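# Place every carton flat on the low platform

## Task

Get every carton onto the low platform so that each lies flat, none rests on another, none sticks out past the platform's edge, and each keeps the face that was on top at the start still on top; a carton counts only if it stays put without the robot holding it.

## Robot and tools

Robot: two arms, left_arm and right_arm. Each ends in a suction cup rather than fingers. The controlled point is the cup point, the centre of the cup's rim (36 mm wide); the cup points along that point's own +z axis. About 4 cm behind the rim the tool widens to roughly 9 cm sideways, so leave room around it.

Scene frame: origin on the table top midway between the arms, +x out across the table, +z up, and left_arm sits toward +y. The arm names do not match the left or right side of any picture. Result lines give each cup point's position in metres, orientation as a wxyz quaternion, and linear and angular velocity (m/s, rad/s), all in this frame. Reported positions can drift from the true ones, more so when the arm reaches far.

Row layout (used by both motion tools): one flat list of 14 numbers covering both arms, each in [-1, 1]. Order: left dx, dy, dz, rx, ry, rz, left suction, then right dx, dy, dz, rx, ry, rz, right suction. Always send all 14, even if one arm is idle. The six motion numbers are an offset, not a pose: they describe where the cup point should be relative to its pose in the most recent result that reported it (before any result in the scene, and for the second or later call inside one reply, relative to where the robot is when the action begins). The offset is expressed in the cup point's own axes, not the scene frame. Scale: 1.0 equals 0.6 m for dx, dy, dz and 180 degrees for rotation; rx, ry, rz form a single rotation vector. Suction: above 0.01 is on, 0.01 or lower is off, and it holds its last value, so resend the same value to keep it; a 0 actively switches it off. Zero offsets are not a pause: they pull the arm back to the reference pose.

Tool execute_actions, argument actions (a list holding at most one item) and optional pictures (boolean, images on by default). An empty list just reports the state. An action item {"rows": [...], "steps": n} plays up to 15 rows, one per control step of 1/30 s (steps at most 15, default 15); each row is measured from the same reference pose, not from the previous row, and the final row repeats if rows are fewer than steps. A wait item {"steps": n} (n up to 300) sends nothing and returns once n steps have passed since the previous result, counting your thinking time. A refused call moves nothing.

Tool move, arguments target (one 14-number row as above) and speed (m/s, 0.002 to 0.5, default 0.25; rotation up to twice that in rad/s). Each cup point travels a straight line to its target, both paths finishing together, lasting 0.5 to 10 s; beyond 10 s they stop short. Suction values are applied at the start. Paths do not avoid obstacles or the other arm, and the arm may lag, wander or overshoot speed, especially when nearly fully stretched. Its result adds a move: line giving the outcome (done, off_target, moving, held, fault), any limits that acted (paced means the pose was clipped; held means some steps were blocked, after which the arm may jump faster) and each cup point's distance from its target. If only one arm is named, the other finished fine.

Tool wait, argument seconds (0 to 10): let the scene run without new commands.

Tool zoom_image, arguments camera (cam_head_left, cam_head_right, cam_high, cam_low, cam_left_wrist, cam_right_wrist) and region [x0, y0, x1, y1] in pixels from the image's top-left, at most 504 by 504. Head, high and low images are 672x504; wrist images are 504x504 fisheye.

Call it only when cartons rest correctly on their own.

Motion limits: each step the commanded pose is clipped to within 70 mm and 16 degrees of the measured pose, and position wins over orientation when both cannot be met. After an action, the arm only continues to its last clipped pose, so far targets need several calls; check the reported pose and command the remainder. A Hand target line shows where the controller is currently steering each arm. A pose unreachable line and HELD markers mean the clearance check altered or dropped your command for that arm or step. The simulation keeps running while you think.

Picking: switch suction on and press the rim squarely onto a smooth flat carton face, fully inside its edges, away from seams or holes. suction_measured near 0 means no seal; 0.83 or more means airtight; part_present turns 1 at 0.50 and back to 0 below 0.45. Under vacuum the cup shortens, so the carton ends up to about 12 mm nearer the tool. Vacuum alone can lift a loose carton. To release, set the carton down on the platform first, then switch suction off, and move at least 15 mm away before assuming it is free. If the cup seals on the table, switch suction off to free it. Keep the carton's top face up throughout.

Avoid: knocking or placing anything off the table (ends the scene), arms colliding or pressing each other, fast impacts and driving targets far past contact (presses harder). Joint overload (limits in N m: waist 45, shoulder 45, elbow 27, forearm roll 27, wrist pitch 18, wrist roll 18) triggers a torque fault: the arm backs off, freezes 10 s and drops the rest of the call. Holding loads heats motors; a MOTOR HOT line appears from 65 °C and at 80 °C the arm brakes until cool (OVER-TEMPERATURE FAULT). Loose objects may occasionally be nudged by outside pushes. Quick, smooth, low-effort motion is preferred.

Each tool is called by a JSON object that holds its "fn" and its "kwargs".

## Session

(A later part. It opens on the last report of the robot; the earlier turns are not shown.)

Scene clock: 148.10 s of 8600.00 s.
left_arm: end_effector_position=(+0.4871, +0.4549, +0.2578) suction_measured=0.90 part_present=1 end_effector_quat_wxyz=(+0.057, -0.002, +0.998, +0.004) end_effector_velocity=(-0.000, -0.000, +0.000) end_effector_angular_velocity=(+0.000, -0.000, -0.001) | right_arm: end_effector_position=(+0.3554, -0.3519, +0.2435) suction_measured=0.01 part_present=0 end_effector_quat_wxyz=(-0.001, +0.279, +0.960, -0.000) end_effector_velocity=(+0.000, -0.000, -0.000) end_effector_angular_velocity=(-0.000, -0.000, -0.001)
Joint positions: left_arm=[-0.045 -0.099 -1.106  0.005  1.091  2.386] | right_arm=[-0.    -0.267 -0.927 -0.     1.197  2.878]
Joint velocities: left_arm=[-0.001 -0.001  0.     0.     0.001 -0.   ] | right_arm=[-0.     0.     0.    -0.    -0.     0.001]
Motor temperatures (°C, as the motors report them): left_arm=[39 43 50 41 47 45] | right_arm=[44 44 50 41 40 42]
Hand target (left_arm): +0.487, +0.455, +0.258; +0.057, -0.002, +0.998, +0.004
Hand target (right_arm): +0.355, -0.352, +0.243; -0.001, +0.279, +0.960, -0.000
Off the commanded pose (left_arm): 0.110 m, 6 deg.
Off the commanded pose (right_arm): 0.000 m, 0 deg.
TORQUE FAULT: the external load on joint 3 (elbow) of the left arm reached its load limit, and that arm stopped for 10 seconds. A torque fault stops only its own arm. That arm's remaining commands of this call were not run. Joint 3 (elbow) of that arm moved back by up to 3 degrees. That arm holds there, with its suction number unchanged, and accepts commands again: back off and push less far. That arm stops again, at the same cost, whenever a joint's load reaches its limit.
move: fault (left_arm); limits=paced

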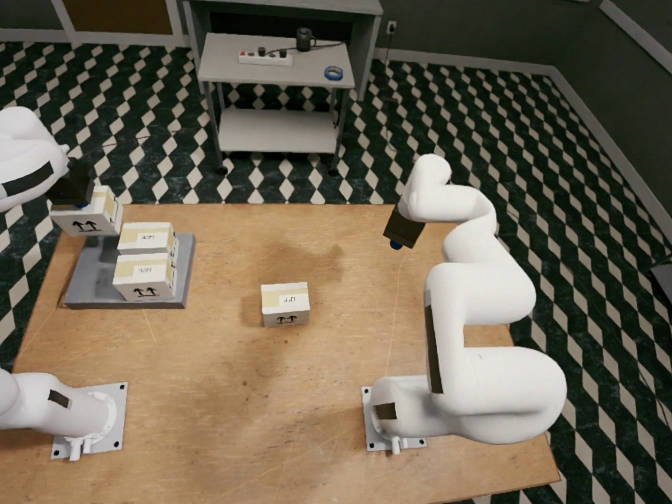

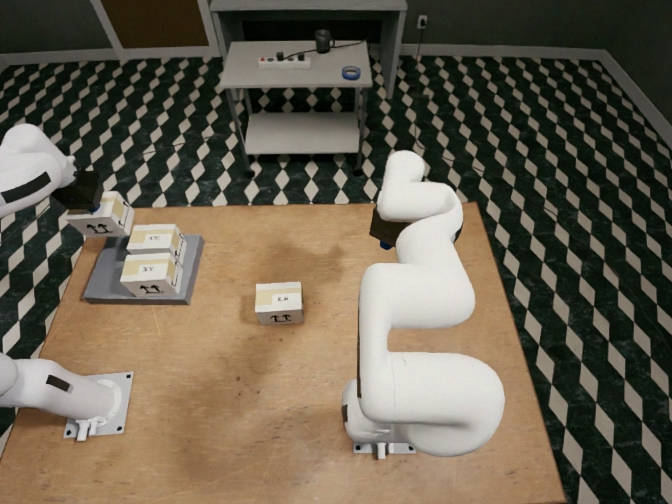

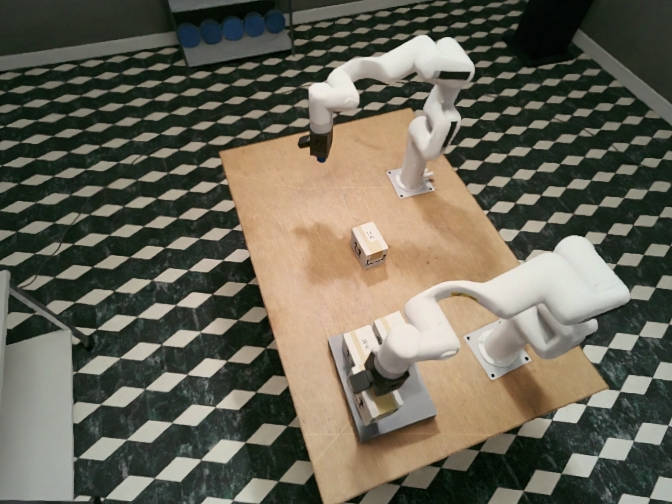

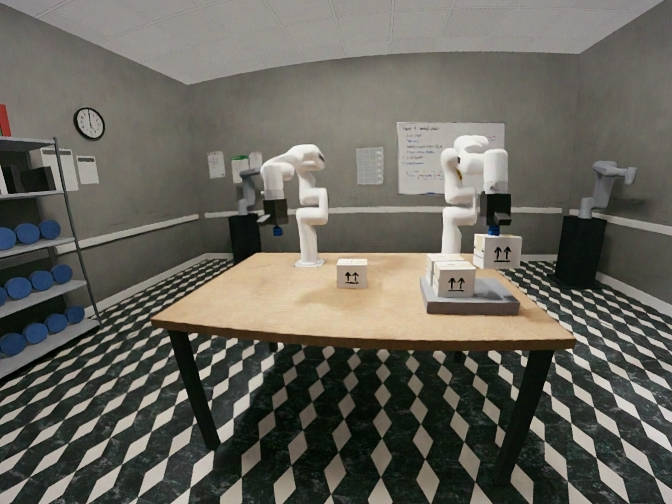

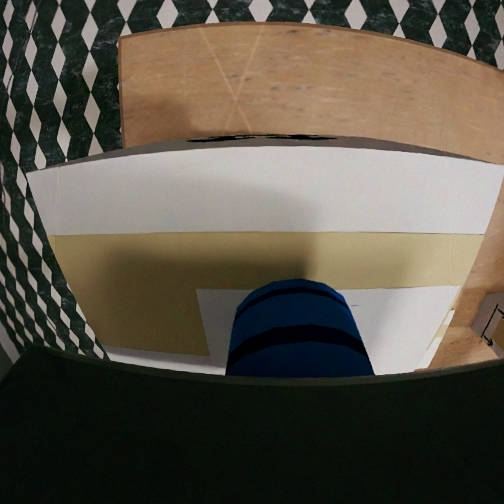

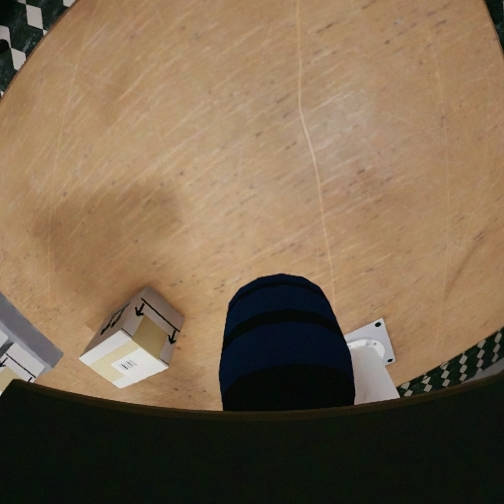

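{"fn": "move", "kwargs": {"target": [0.045,-0.008,0.05,0,0.031,0,1,0,0,0,0,0,0,0], "speed": 0.05}}

{"fn": "zoom_image", "kwargs": {"camera": "cam_high", "region": [300, 220, 660, 460]}}

Scene clock: 164.57 s of 8600.00 s.
left_arm: end_effector_position=(+0.4637, +0.4502, +0.2249) suction_measured=0.90 part_present=1 end_effector_quat_wxyz=(+0.009, -0.002, +1.000, +0.004) end_effector_velocity=(+0.000, +0.000, +0.001) end_effector_angular_velocity=(+0.000, -0.001, -0.001) | right_arm: end_effector_position=(+0.3554, -0.3519, +0.2435) suction_measured=0.01 part_present=0 end_effector_quat_wxyz=(-0.001, +0.279, +0.960, -0.000) end_effector_velocity=(-0.000, +0.000, -0.000) end_effector_angular_velocity=(+0.000, +0.001, +0.001)
Joint positions: left_arm=[-0.055 -0.081 -1.057  0.009  1.121  2.374] | right_arm=[-0.    -0.267 -0.927 -0.     1.197  2.878]
Joint velocities: left_arm=[-0.    -0.    -0.001  0.     0.     0.   ] | right_arm=[ 0.     0.     0.    -0.     0.001 -0.001]
Motor temperatures (°C, as the motors report them): left_arm=[39 43 52 41 47 45] | right_arm=[44 44 51 41 40 42]
Hand target (left_arm): +0.464, +0.450, +0.225; +0.008, -0.002, +1.000, +0.004
Hand target (right_arm): +0.355, -0.352, +0.243; -0.001, +0.279, +0.960, -0.000
Off the commanded pose (left_arm): 0.000 m, 0 deg.
Off the commanded pose (right_arm): 0.000 m, 0 deg.
After step 90, 12.20 s passed at rest.
move: done

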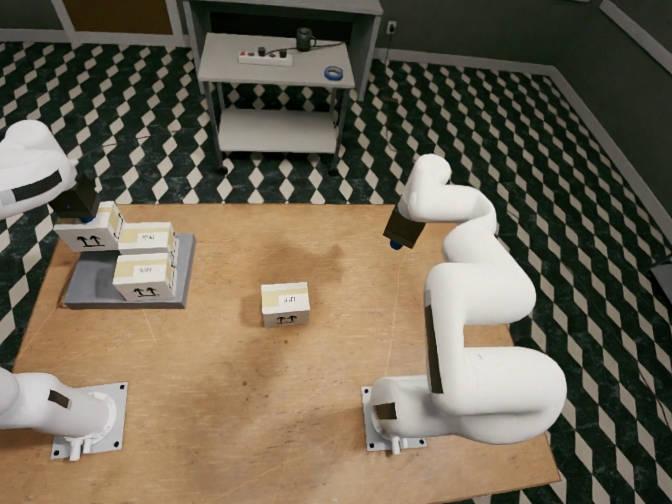

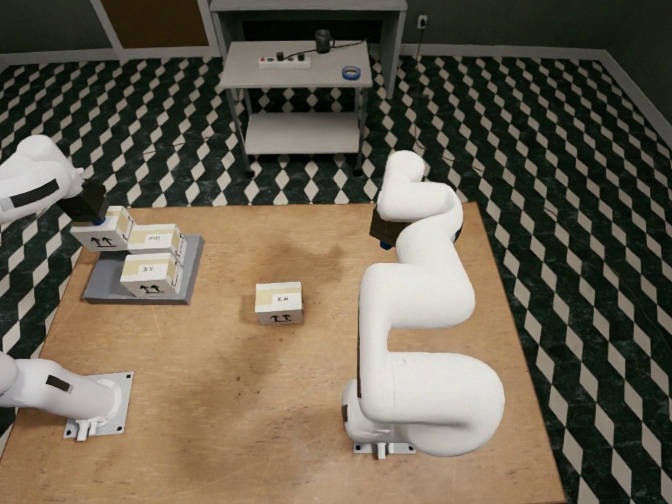

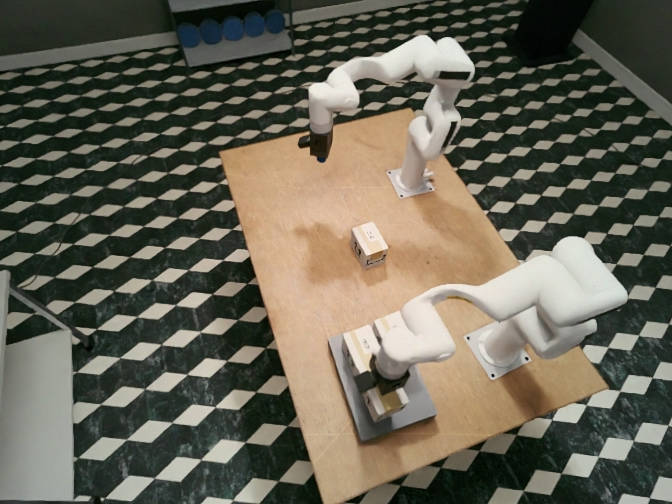

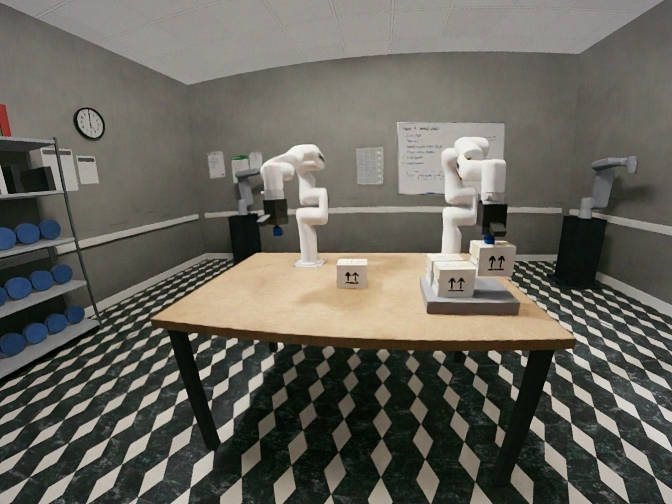

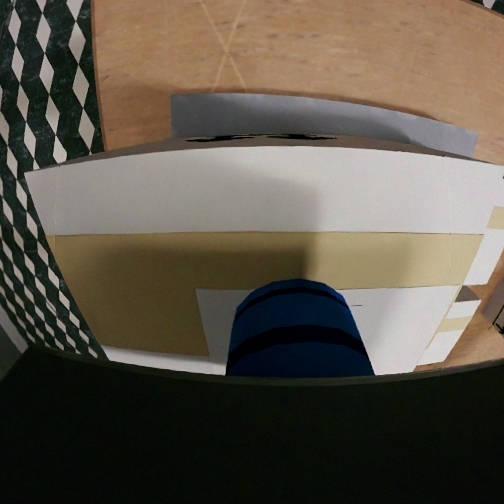

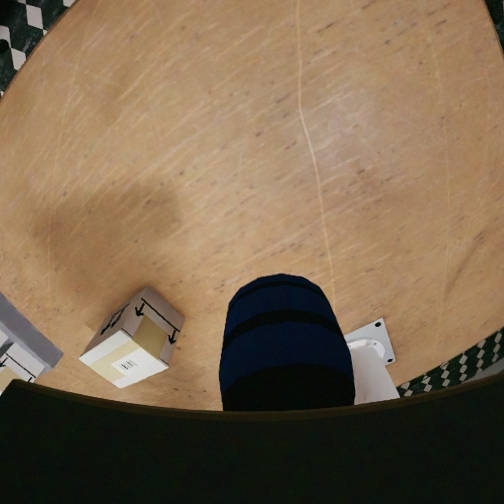

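Region (300, 220, 660, 460) of cam_high's 672x504 image, scaled by 1.400, with more detail than that image has.

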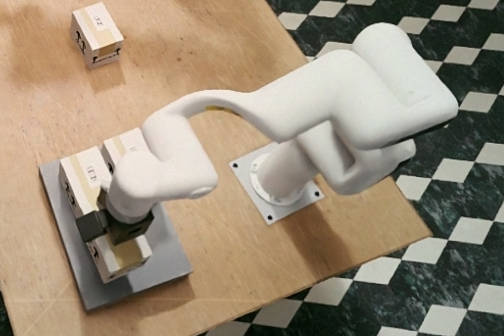

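{"fn": "move", "kwargs": {"target": [0,0.04,0.0,0,0,0,1,0,0,0,0,0,0,0], "speed": 0.05}}

{"fn": "move", "kwargs": {"target": [0,0,0.09,0,0,0,1,0,0,0,0,0,0,0], "speed": 0.03}}

{"fn": "zoom_image", "kwargs": {"camera": "cam_low", "region": [400, 210, 560, 325]}}

{"fn": "zoom_image", "kwargs": {"camera": "cam_high", "region": [310, 290, 470, 460]}}

Scene clock: 173.50 s of 8600.00 s.
left_arm: end_effector_position=(+0.4636, +0.4742, +0.2250) suction_measured=0.90 part_present=1 end_effector_quat_wxyz=(+0.008, -0.002, +1.000, +0.004) end_effector_velocity=(+0.000, -0.001, -0.000) end_effector_angular_velocity=(-0.000, -0.000, -0.004) | right_arm: end_effector_position=(+0.3554, -0.3519, +0.2435) suction_measured=0.01 part_present=0 end_effector_quat_wxyz=(-0.001, +0.279, +0.960, -0.000) end_effector_velocity=(+0.000, -0.000, +0.000) end_effector_angular_velocity=(-0.000, -0.001, +0.000)
Joint positions: left_arm=[-0.002 -0.078 -1.061  0.008  1.121  2.427] | right_arm=[-0.    -0.267 -0.927 -0.     1.197  2.878]
Joint velocities: left_arm=[-0.002  0.001 -0.001 -0.    -0.001  0.002] | right_arm=[-0.     0.     0.    -0.    -0.001 -0.   ]
Motor temperatures (°C, as the motors report them): left_arm=[39 43 52 41 47 45] | right_arm=[44 44 51 41 40 42]
Hand target (left_arm): +0.464, +0.474, +0.225; +0.008, -0.002, +1.000, +0.004
Hand target (right_arm): +0.355, -0.352, +0.243; -0.001, +0.279, +0.960, -0.000
Off the commanded pose (left_arm): 0.000 m, 0 deg.
Off the commanded pose (right_arm): 0.000 m, 0 deg.
After step 90, 5.13 s passed at rest.
move: done

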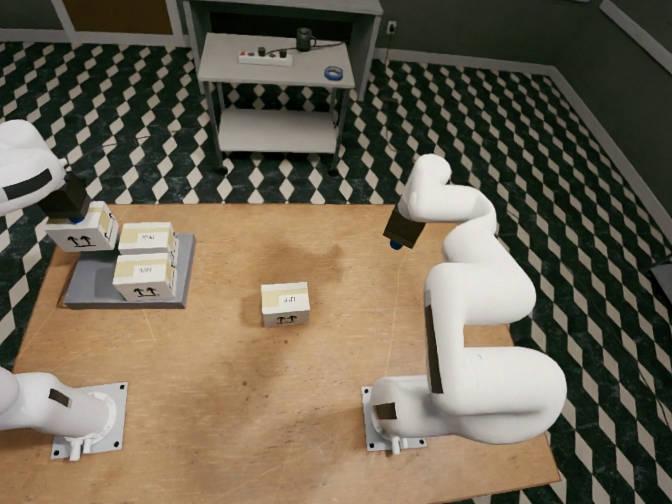

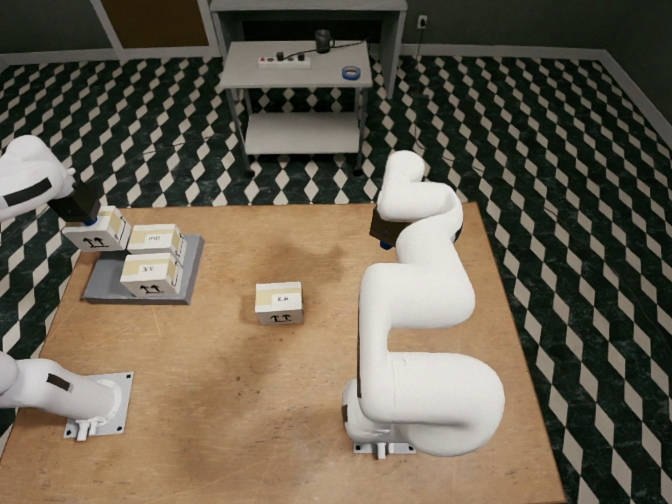

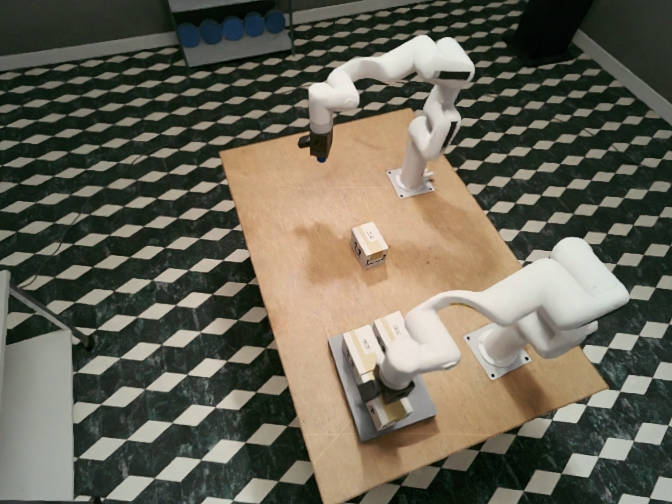

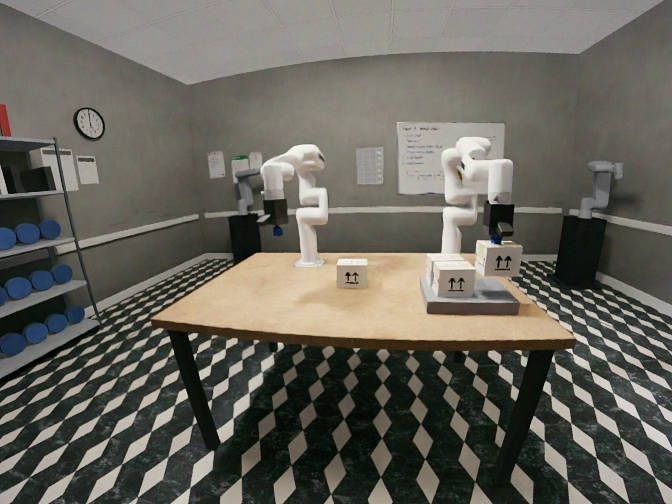

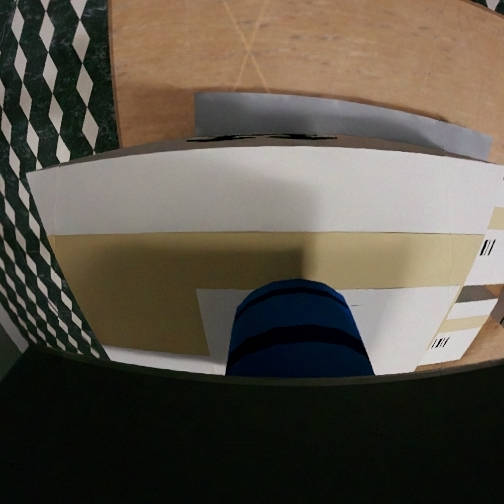

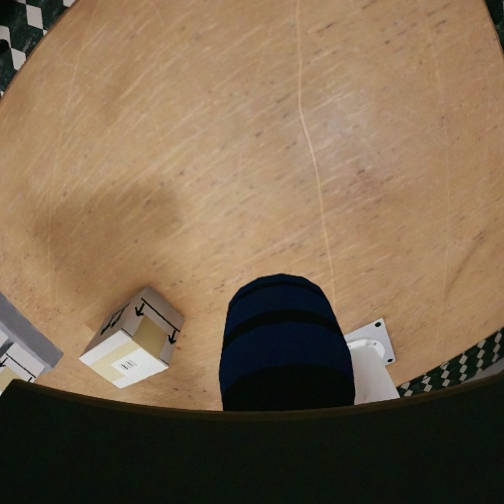

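Scene clock: 175.60 s of 8600.00 s.
left_arm: end_effector_position=(+0.4645, +0.4744, +0.1712) suction_measured=0.90 part_present=1 end_effector_quat_wxyz=(+0.009, -0.001, +1.000, +0.004) end_effector_velocity=(+0.002, -0.000, +0.002) end_effector_angular_velocity=(+0.001, -0.007, -0.000) | right_arm: end_effector_position=(+0.3554, -0.3519, +0.2435) suction_measured=0.01 part_present=0 end_effector_quat_wxyz=(-0.001, +0.279, +0.960, -0.000) end_effector_velocity=(-0.000, +0.000, -0.000) end_effector_angular_velocity=(+0.000, +0.001, +0.000)
Joint positions: left_arm=[-0.002 -0.022 -0.963  0.008  0.967  2.427] | right_arm=[-0.    -0.267 -0.927 -0.     1.197  2.878]
Joint velocities: left_arm=[-0.    -0.002 -0.002  0.    -0.003 -0.   ] | right_arm=[ 0.     0.     0.     0.     0.001 -0.   ]
Motor temperatures (°C, as the motors report them): left_arm=[39 43 52 41 47 45] | right_arm=[44 44 51 41 40 42]
Hand target (left_arm): +0.464, +0.474, +0.171; +0.008, -0.001, +1.000, +0.004
Hand target (right_arm): +0.355, -0.352, +0.243; -0.001, +0.279, +0.960, -0.000
Off the commanded pose (left_arm): 0.000 m, 0 deg.
Off the commanded pose (right_arm): 0.000 m, 0 deg.
move: done

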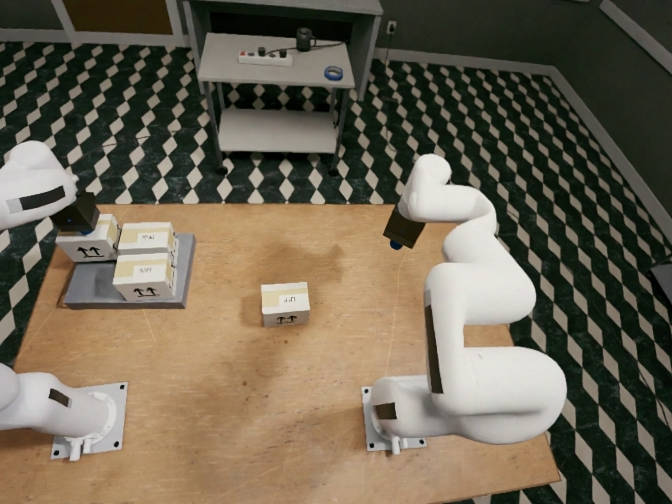

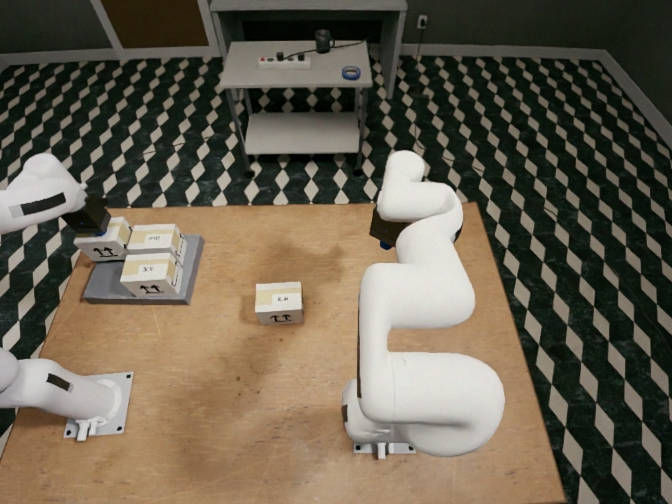

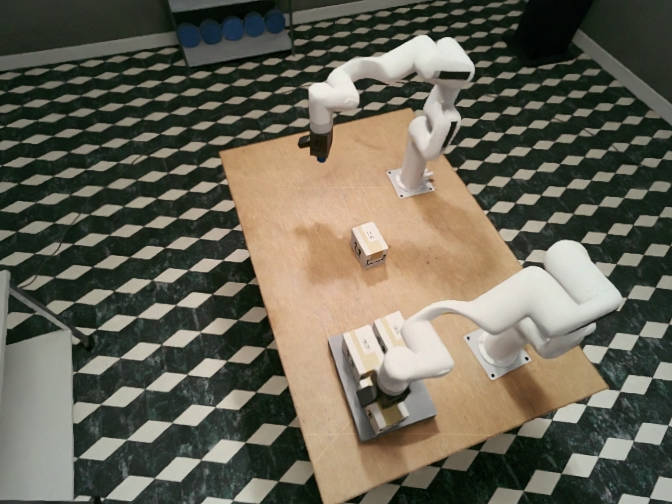

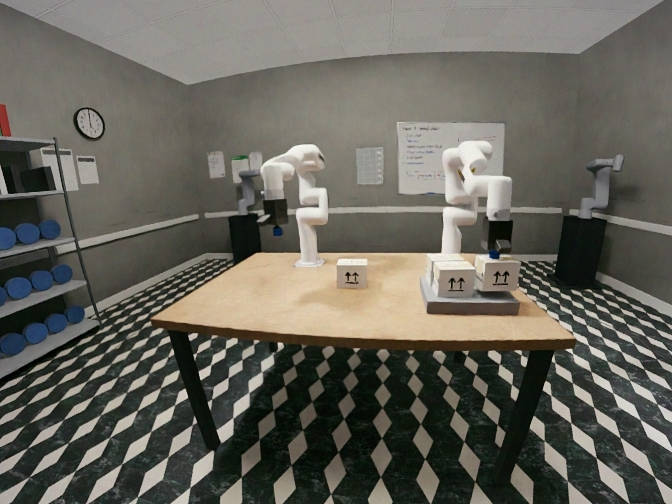

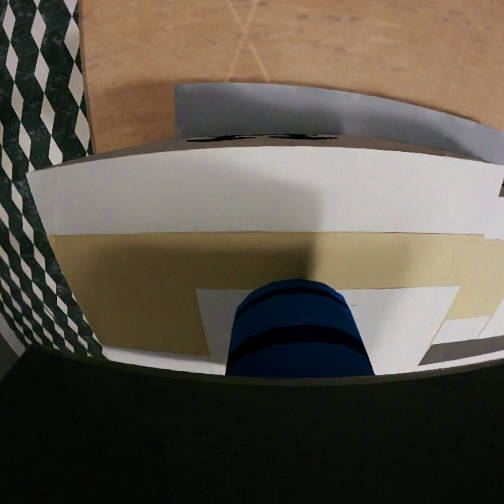

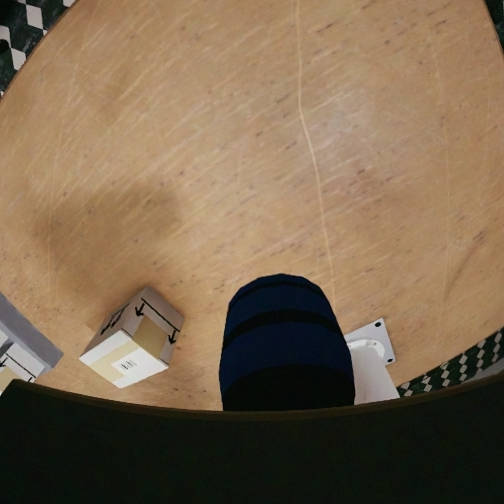

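Region (400, 210, 560, 325) of cam_low's 672x504 image, scaled by 3.150, with more detail than that image has; it fills the top 362 rows of this view, and the rest is white.

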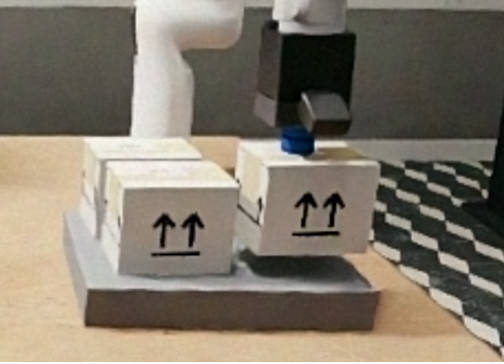

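Region (310, 290, 470, 460) of cam_high's 672x504 image, scaled by 2.965, with more detail than that image has; it fills the left 474 columns of this view, and the rest is white.

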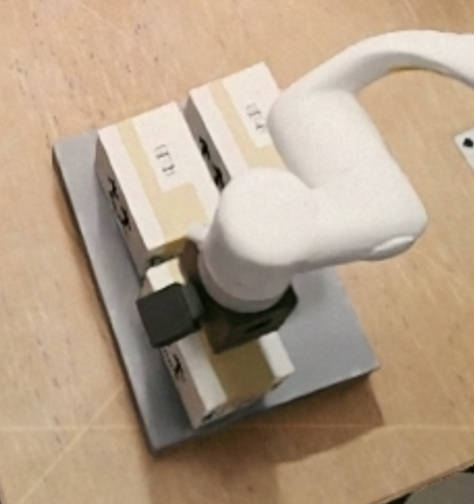

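{"fn": "move", "kwargs": {"target": [0,-0.01,0.035,0,0,0,1,0,0,0,0,0,0,0], "speed": 0.02}}

{"fn": "move", "kwargs": {"target": [0,0,0.015,0,0,0,1,0,0,0,0,0,0,0], "speed": 0.015}}

{"fn": "zoom_image", "kwargs": {"camera": "cam_low", "region": [400, 210, 560, 325]}}

{"fn": "zoom_image", "kwargs": {"camera": "cam_high", "region": [310, 290, 470, 460]}}

Scene clock: 182.07 s of 8600.00 s.
left_arm: end_effector_position=(+0.4649, +0.4684, +0.1502) suction_measured=0.90 part_present=1 end_effector_quat_wxyz=(+0.009, -0.001, +1.000, +0.004) end_effector_velocity=(+0.002, +0.000, +0.002) end_effector_angular_velocity=(+0.000, -0.007, +0.001) | right_arm: end_effector_position=(+0.3554, -0.3519, +0.2435) suction_measured=0.01 part_present=0 end_effector_quat_wxyz=(-0.001, +0.279, +0.960, -0.000) end_effector_velocity=(+0.000, -0.000, +0.000) end_effector_angular_velocity=(-0.000, -0.000, -0.000)
Joint positions: left_arm=[-0.015  0.007 -0.931  0.009  0.907  2.413] | right_arm=[-0.    -0.267 -0.927 -0.     1.197  2.878]
Joint velocities: left_arm=[ 0.    -0.001 -0.003  0.    -0.003 -0.   ] | right_arm=[-0.  0. -0. -0.  0. -0.]
Motor temperatures (°C, as the motors report them): left_arm=[39 43 52 41 47 45] | right_arm=[44 44 51 41 40 42]
Hand target (left_arm): +0.465, +0.468, +0.150; +0.009, -0.001, +1.000, +0.004
Hand target (right_arm): +0.355, -0.352, +0.243; -0.001, +0.279, +0.960, -0.000
Off the commanded pose (left_arm): 0.000 m, 0 deg.
Off the commanded pose (right_arm): 0.000 m, 0 deg.
After step 90, 2.13 s passed at rest.
move: done

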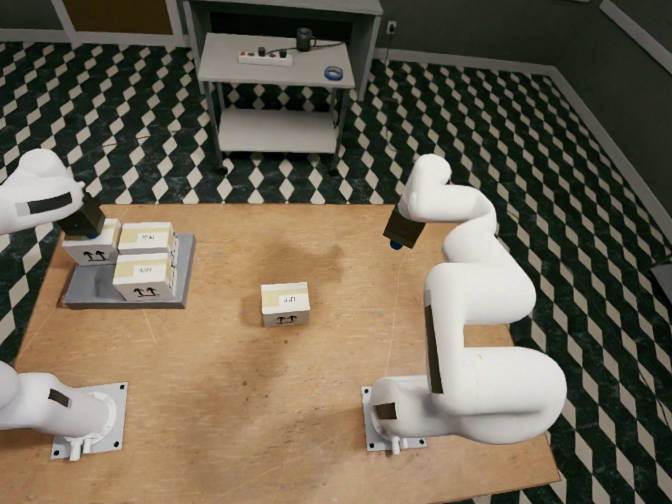

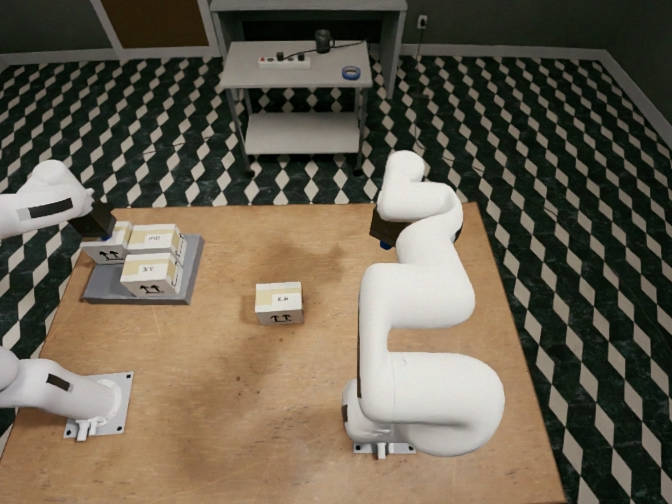

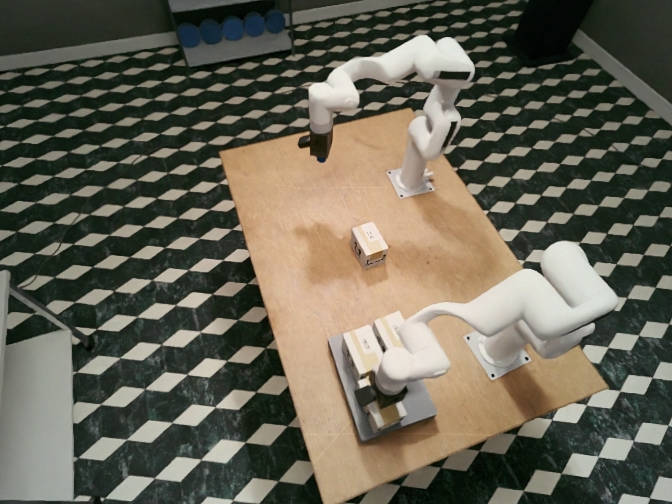

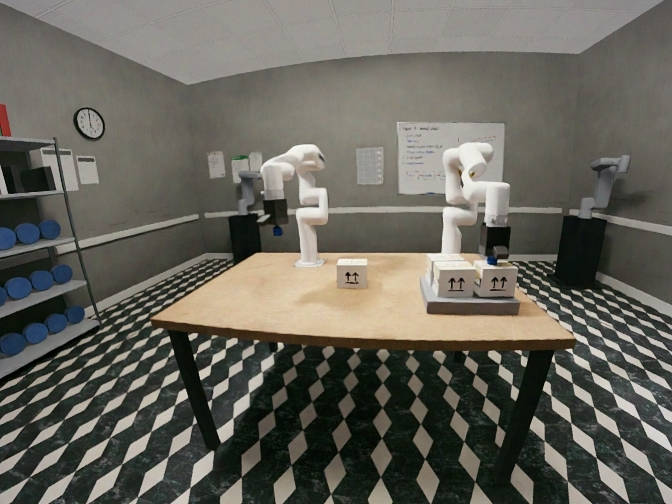

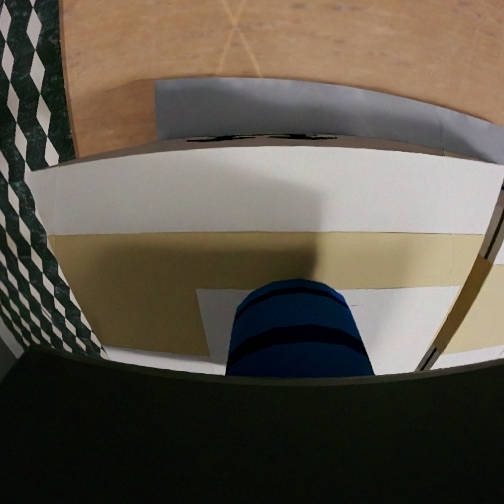

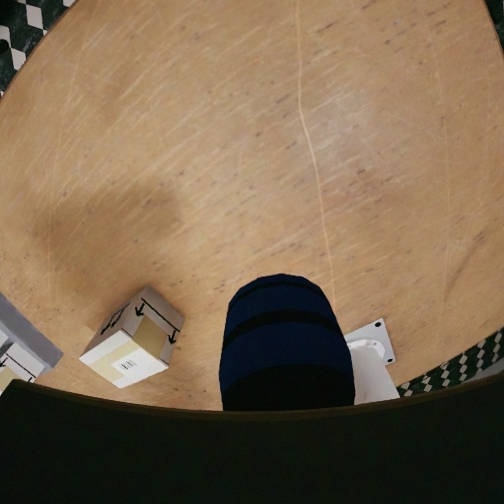

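Scene clock: 182.90 s of 8600.00 s.
left_arm: end_effector_position=(+0.4662, +0.4685, +0.1433) suction_measured=0.90 part_present=1 end_effector_quat_wxyz=(+0.011, -0.001, +1.000, +0.004) end_effector_velocity=(-0.000, -0.000, -0.001) end_effector_angular_velocity=(+0.000, -0.000, -0.000) | right_arm: end_effector_position=(+0.3554, -0.3519, +0.2435) suction_measured=0.01 part_present=0 end_effector_quat_wxyz=(-0.001, +0.279, +0.960, -0.000) end_effector_velocity=(+0.000, +0.000, +0.000) end_effector_angular_velocity=(+0.000, -0.000, +0.000)
Joint positions: left_arm=[-0.015  0.018 -0.922  0.009  0.881  2.413] | right_arm=[-0.    -0.267 -0.927 -0.     1.197  2.878]
Joint velocities: left_arm=[-0.     0.001  0.002  0.    -0.003 -0.   ] | right_arm=[-0. -0. -0.  0.  0. -0.]
Motor temperatures (°C, as the motors report them): left_arm=[39 43 52 41 47 45] | right_arm=[44 44 51 41 40 42]
Hand target (left_arm): +0.465, +0.468, +0.141; +0.009, -0.001, +1.000, +0.004
Hand target (right_arm): +0.355, -0.352, +0.243; -0.001, +0.279, +0.960, -0.000
Off the commanded pose (left_arm): 0.002 m, 0 deg.
Off the commanded pose (right_arm): 0.000 m, 0 deg.
move: done

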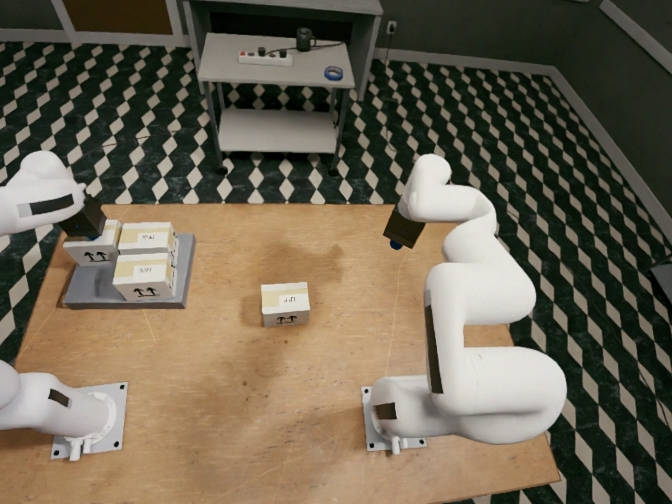

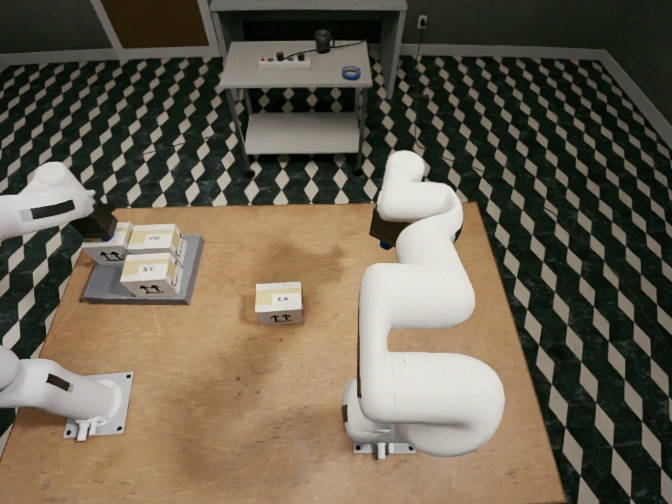

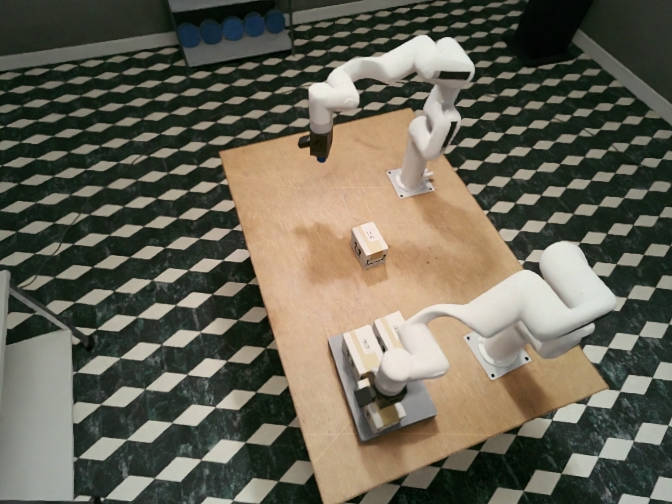

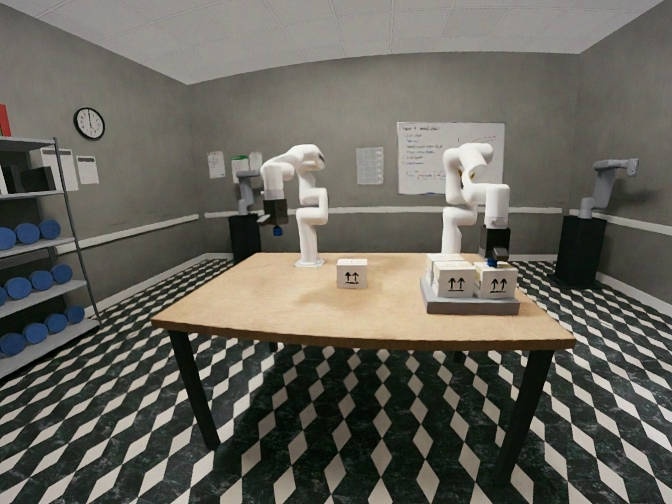

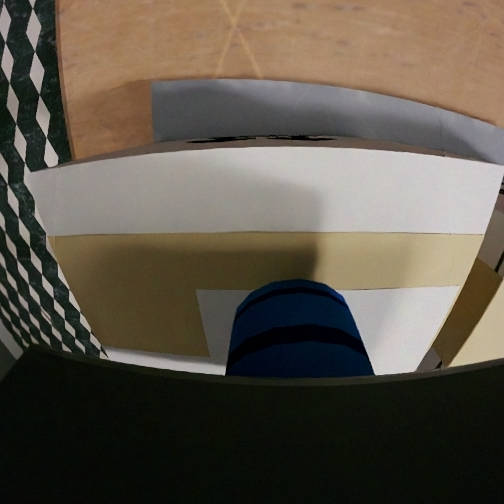

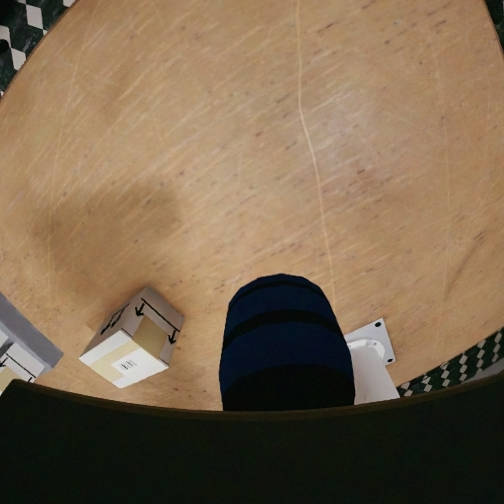

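Region (400, 210, 560, 325) of cam_low's 672x504 image, scaled by 3.150, with more detail than that image has; it fills the top 362 rows of this view, and the rest is white.

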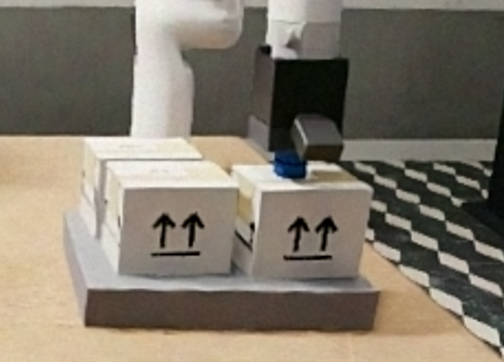

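Region (310, 290, 470, 460) of cam_high's 672x504 image, scaled by 2.965, with more detail than that image has; it fills the left 474 columns of this view, and the rest is white.

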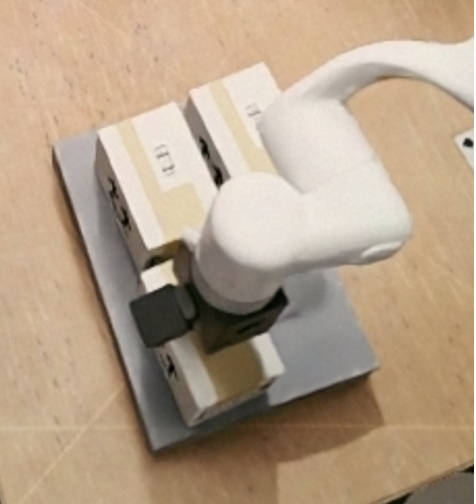

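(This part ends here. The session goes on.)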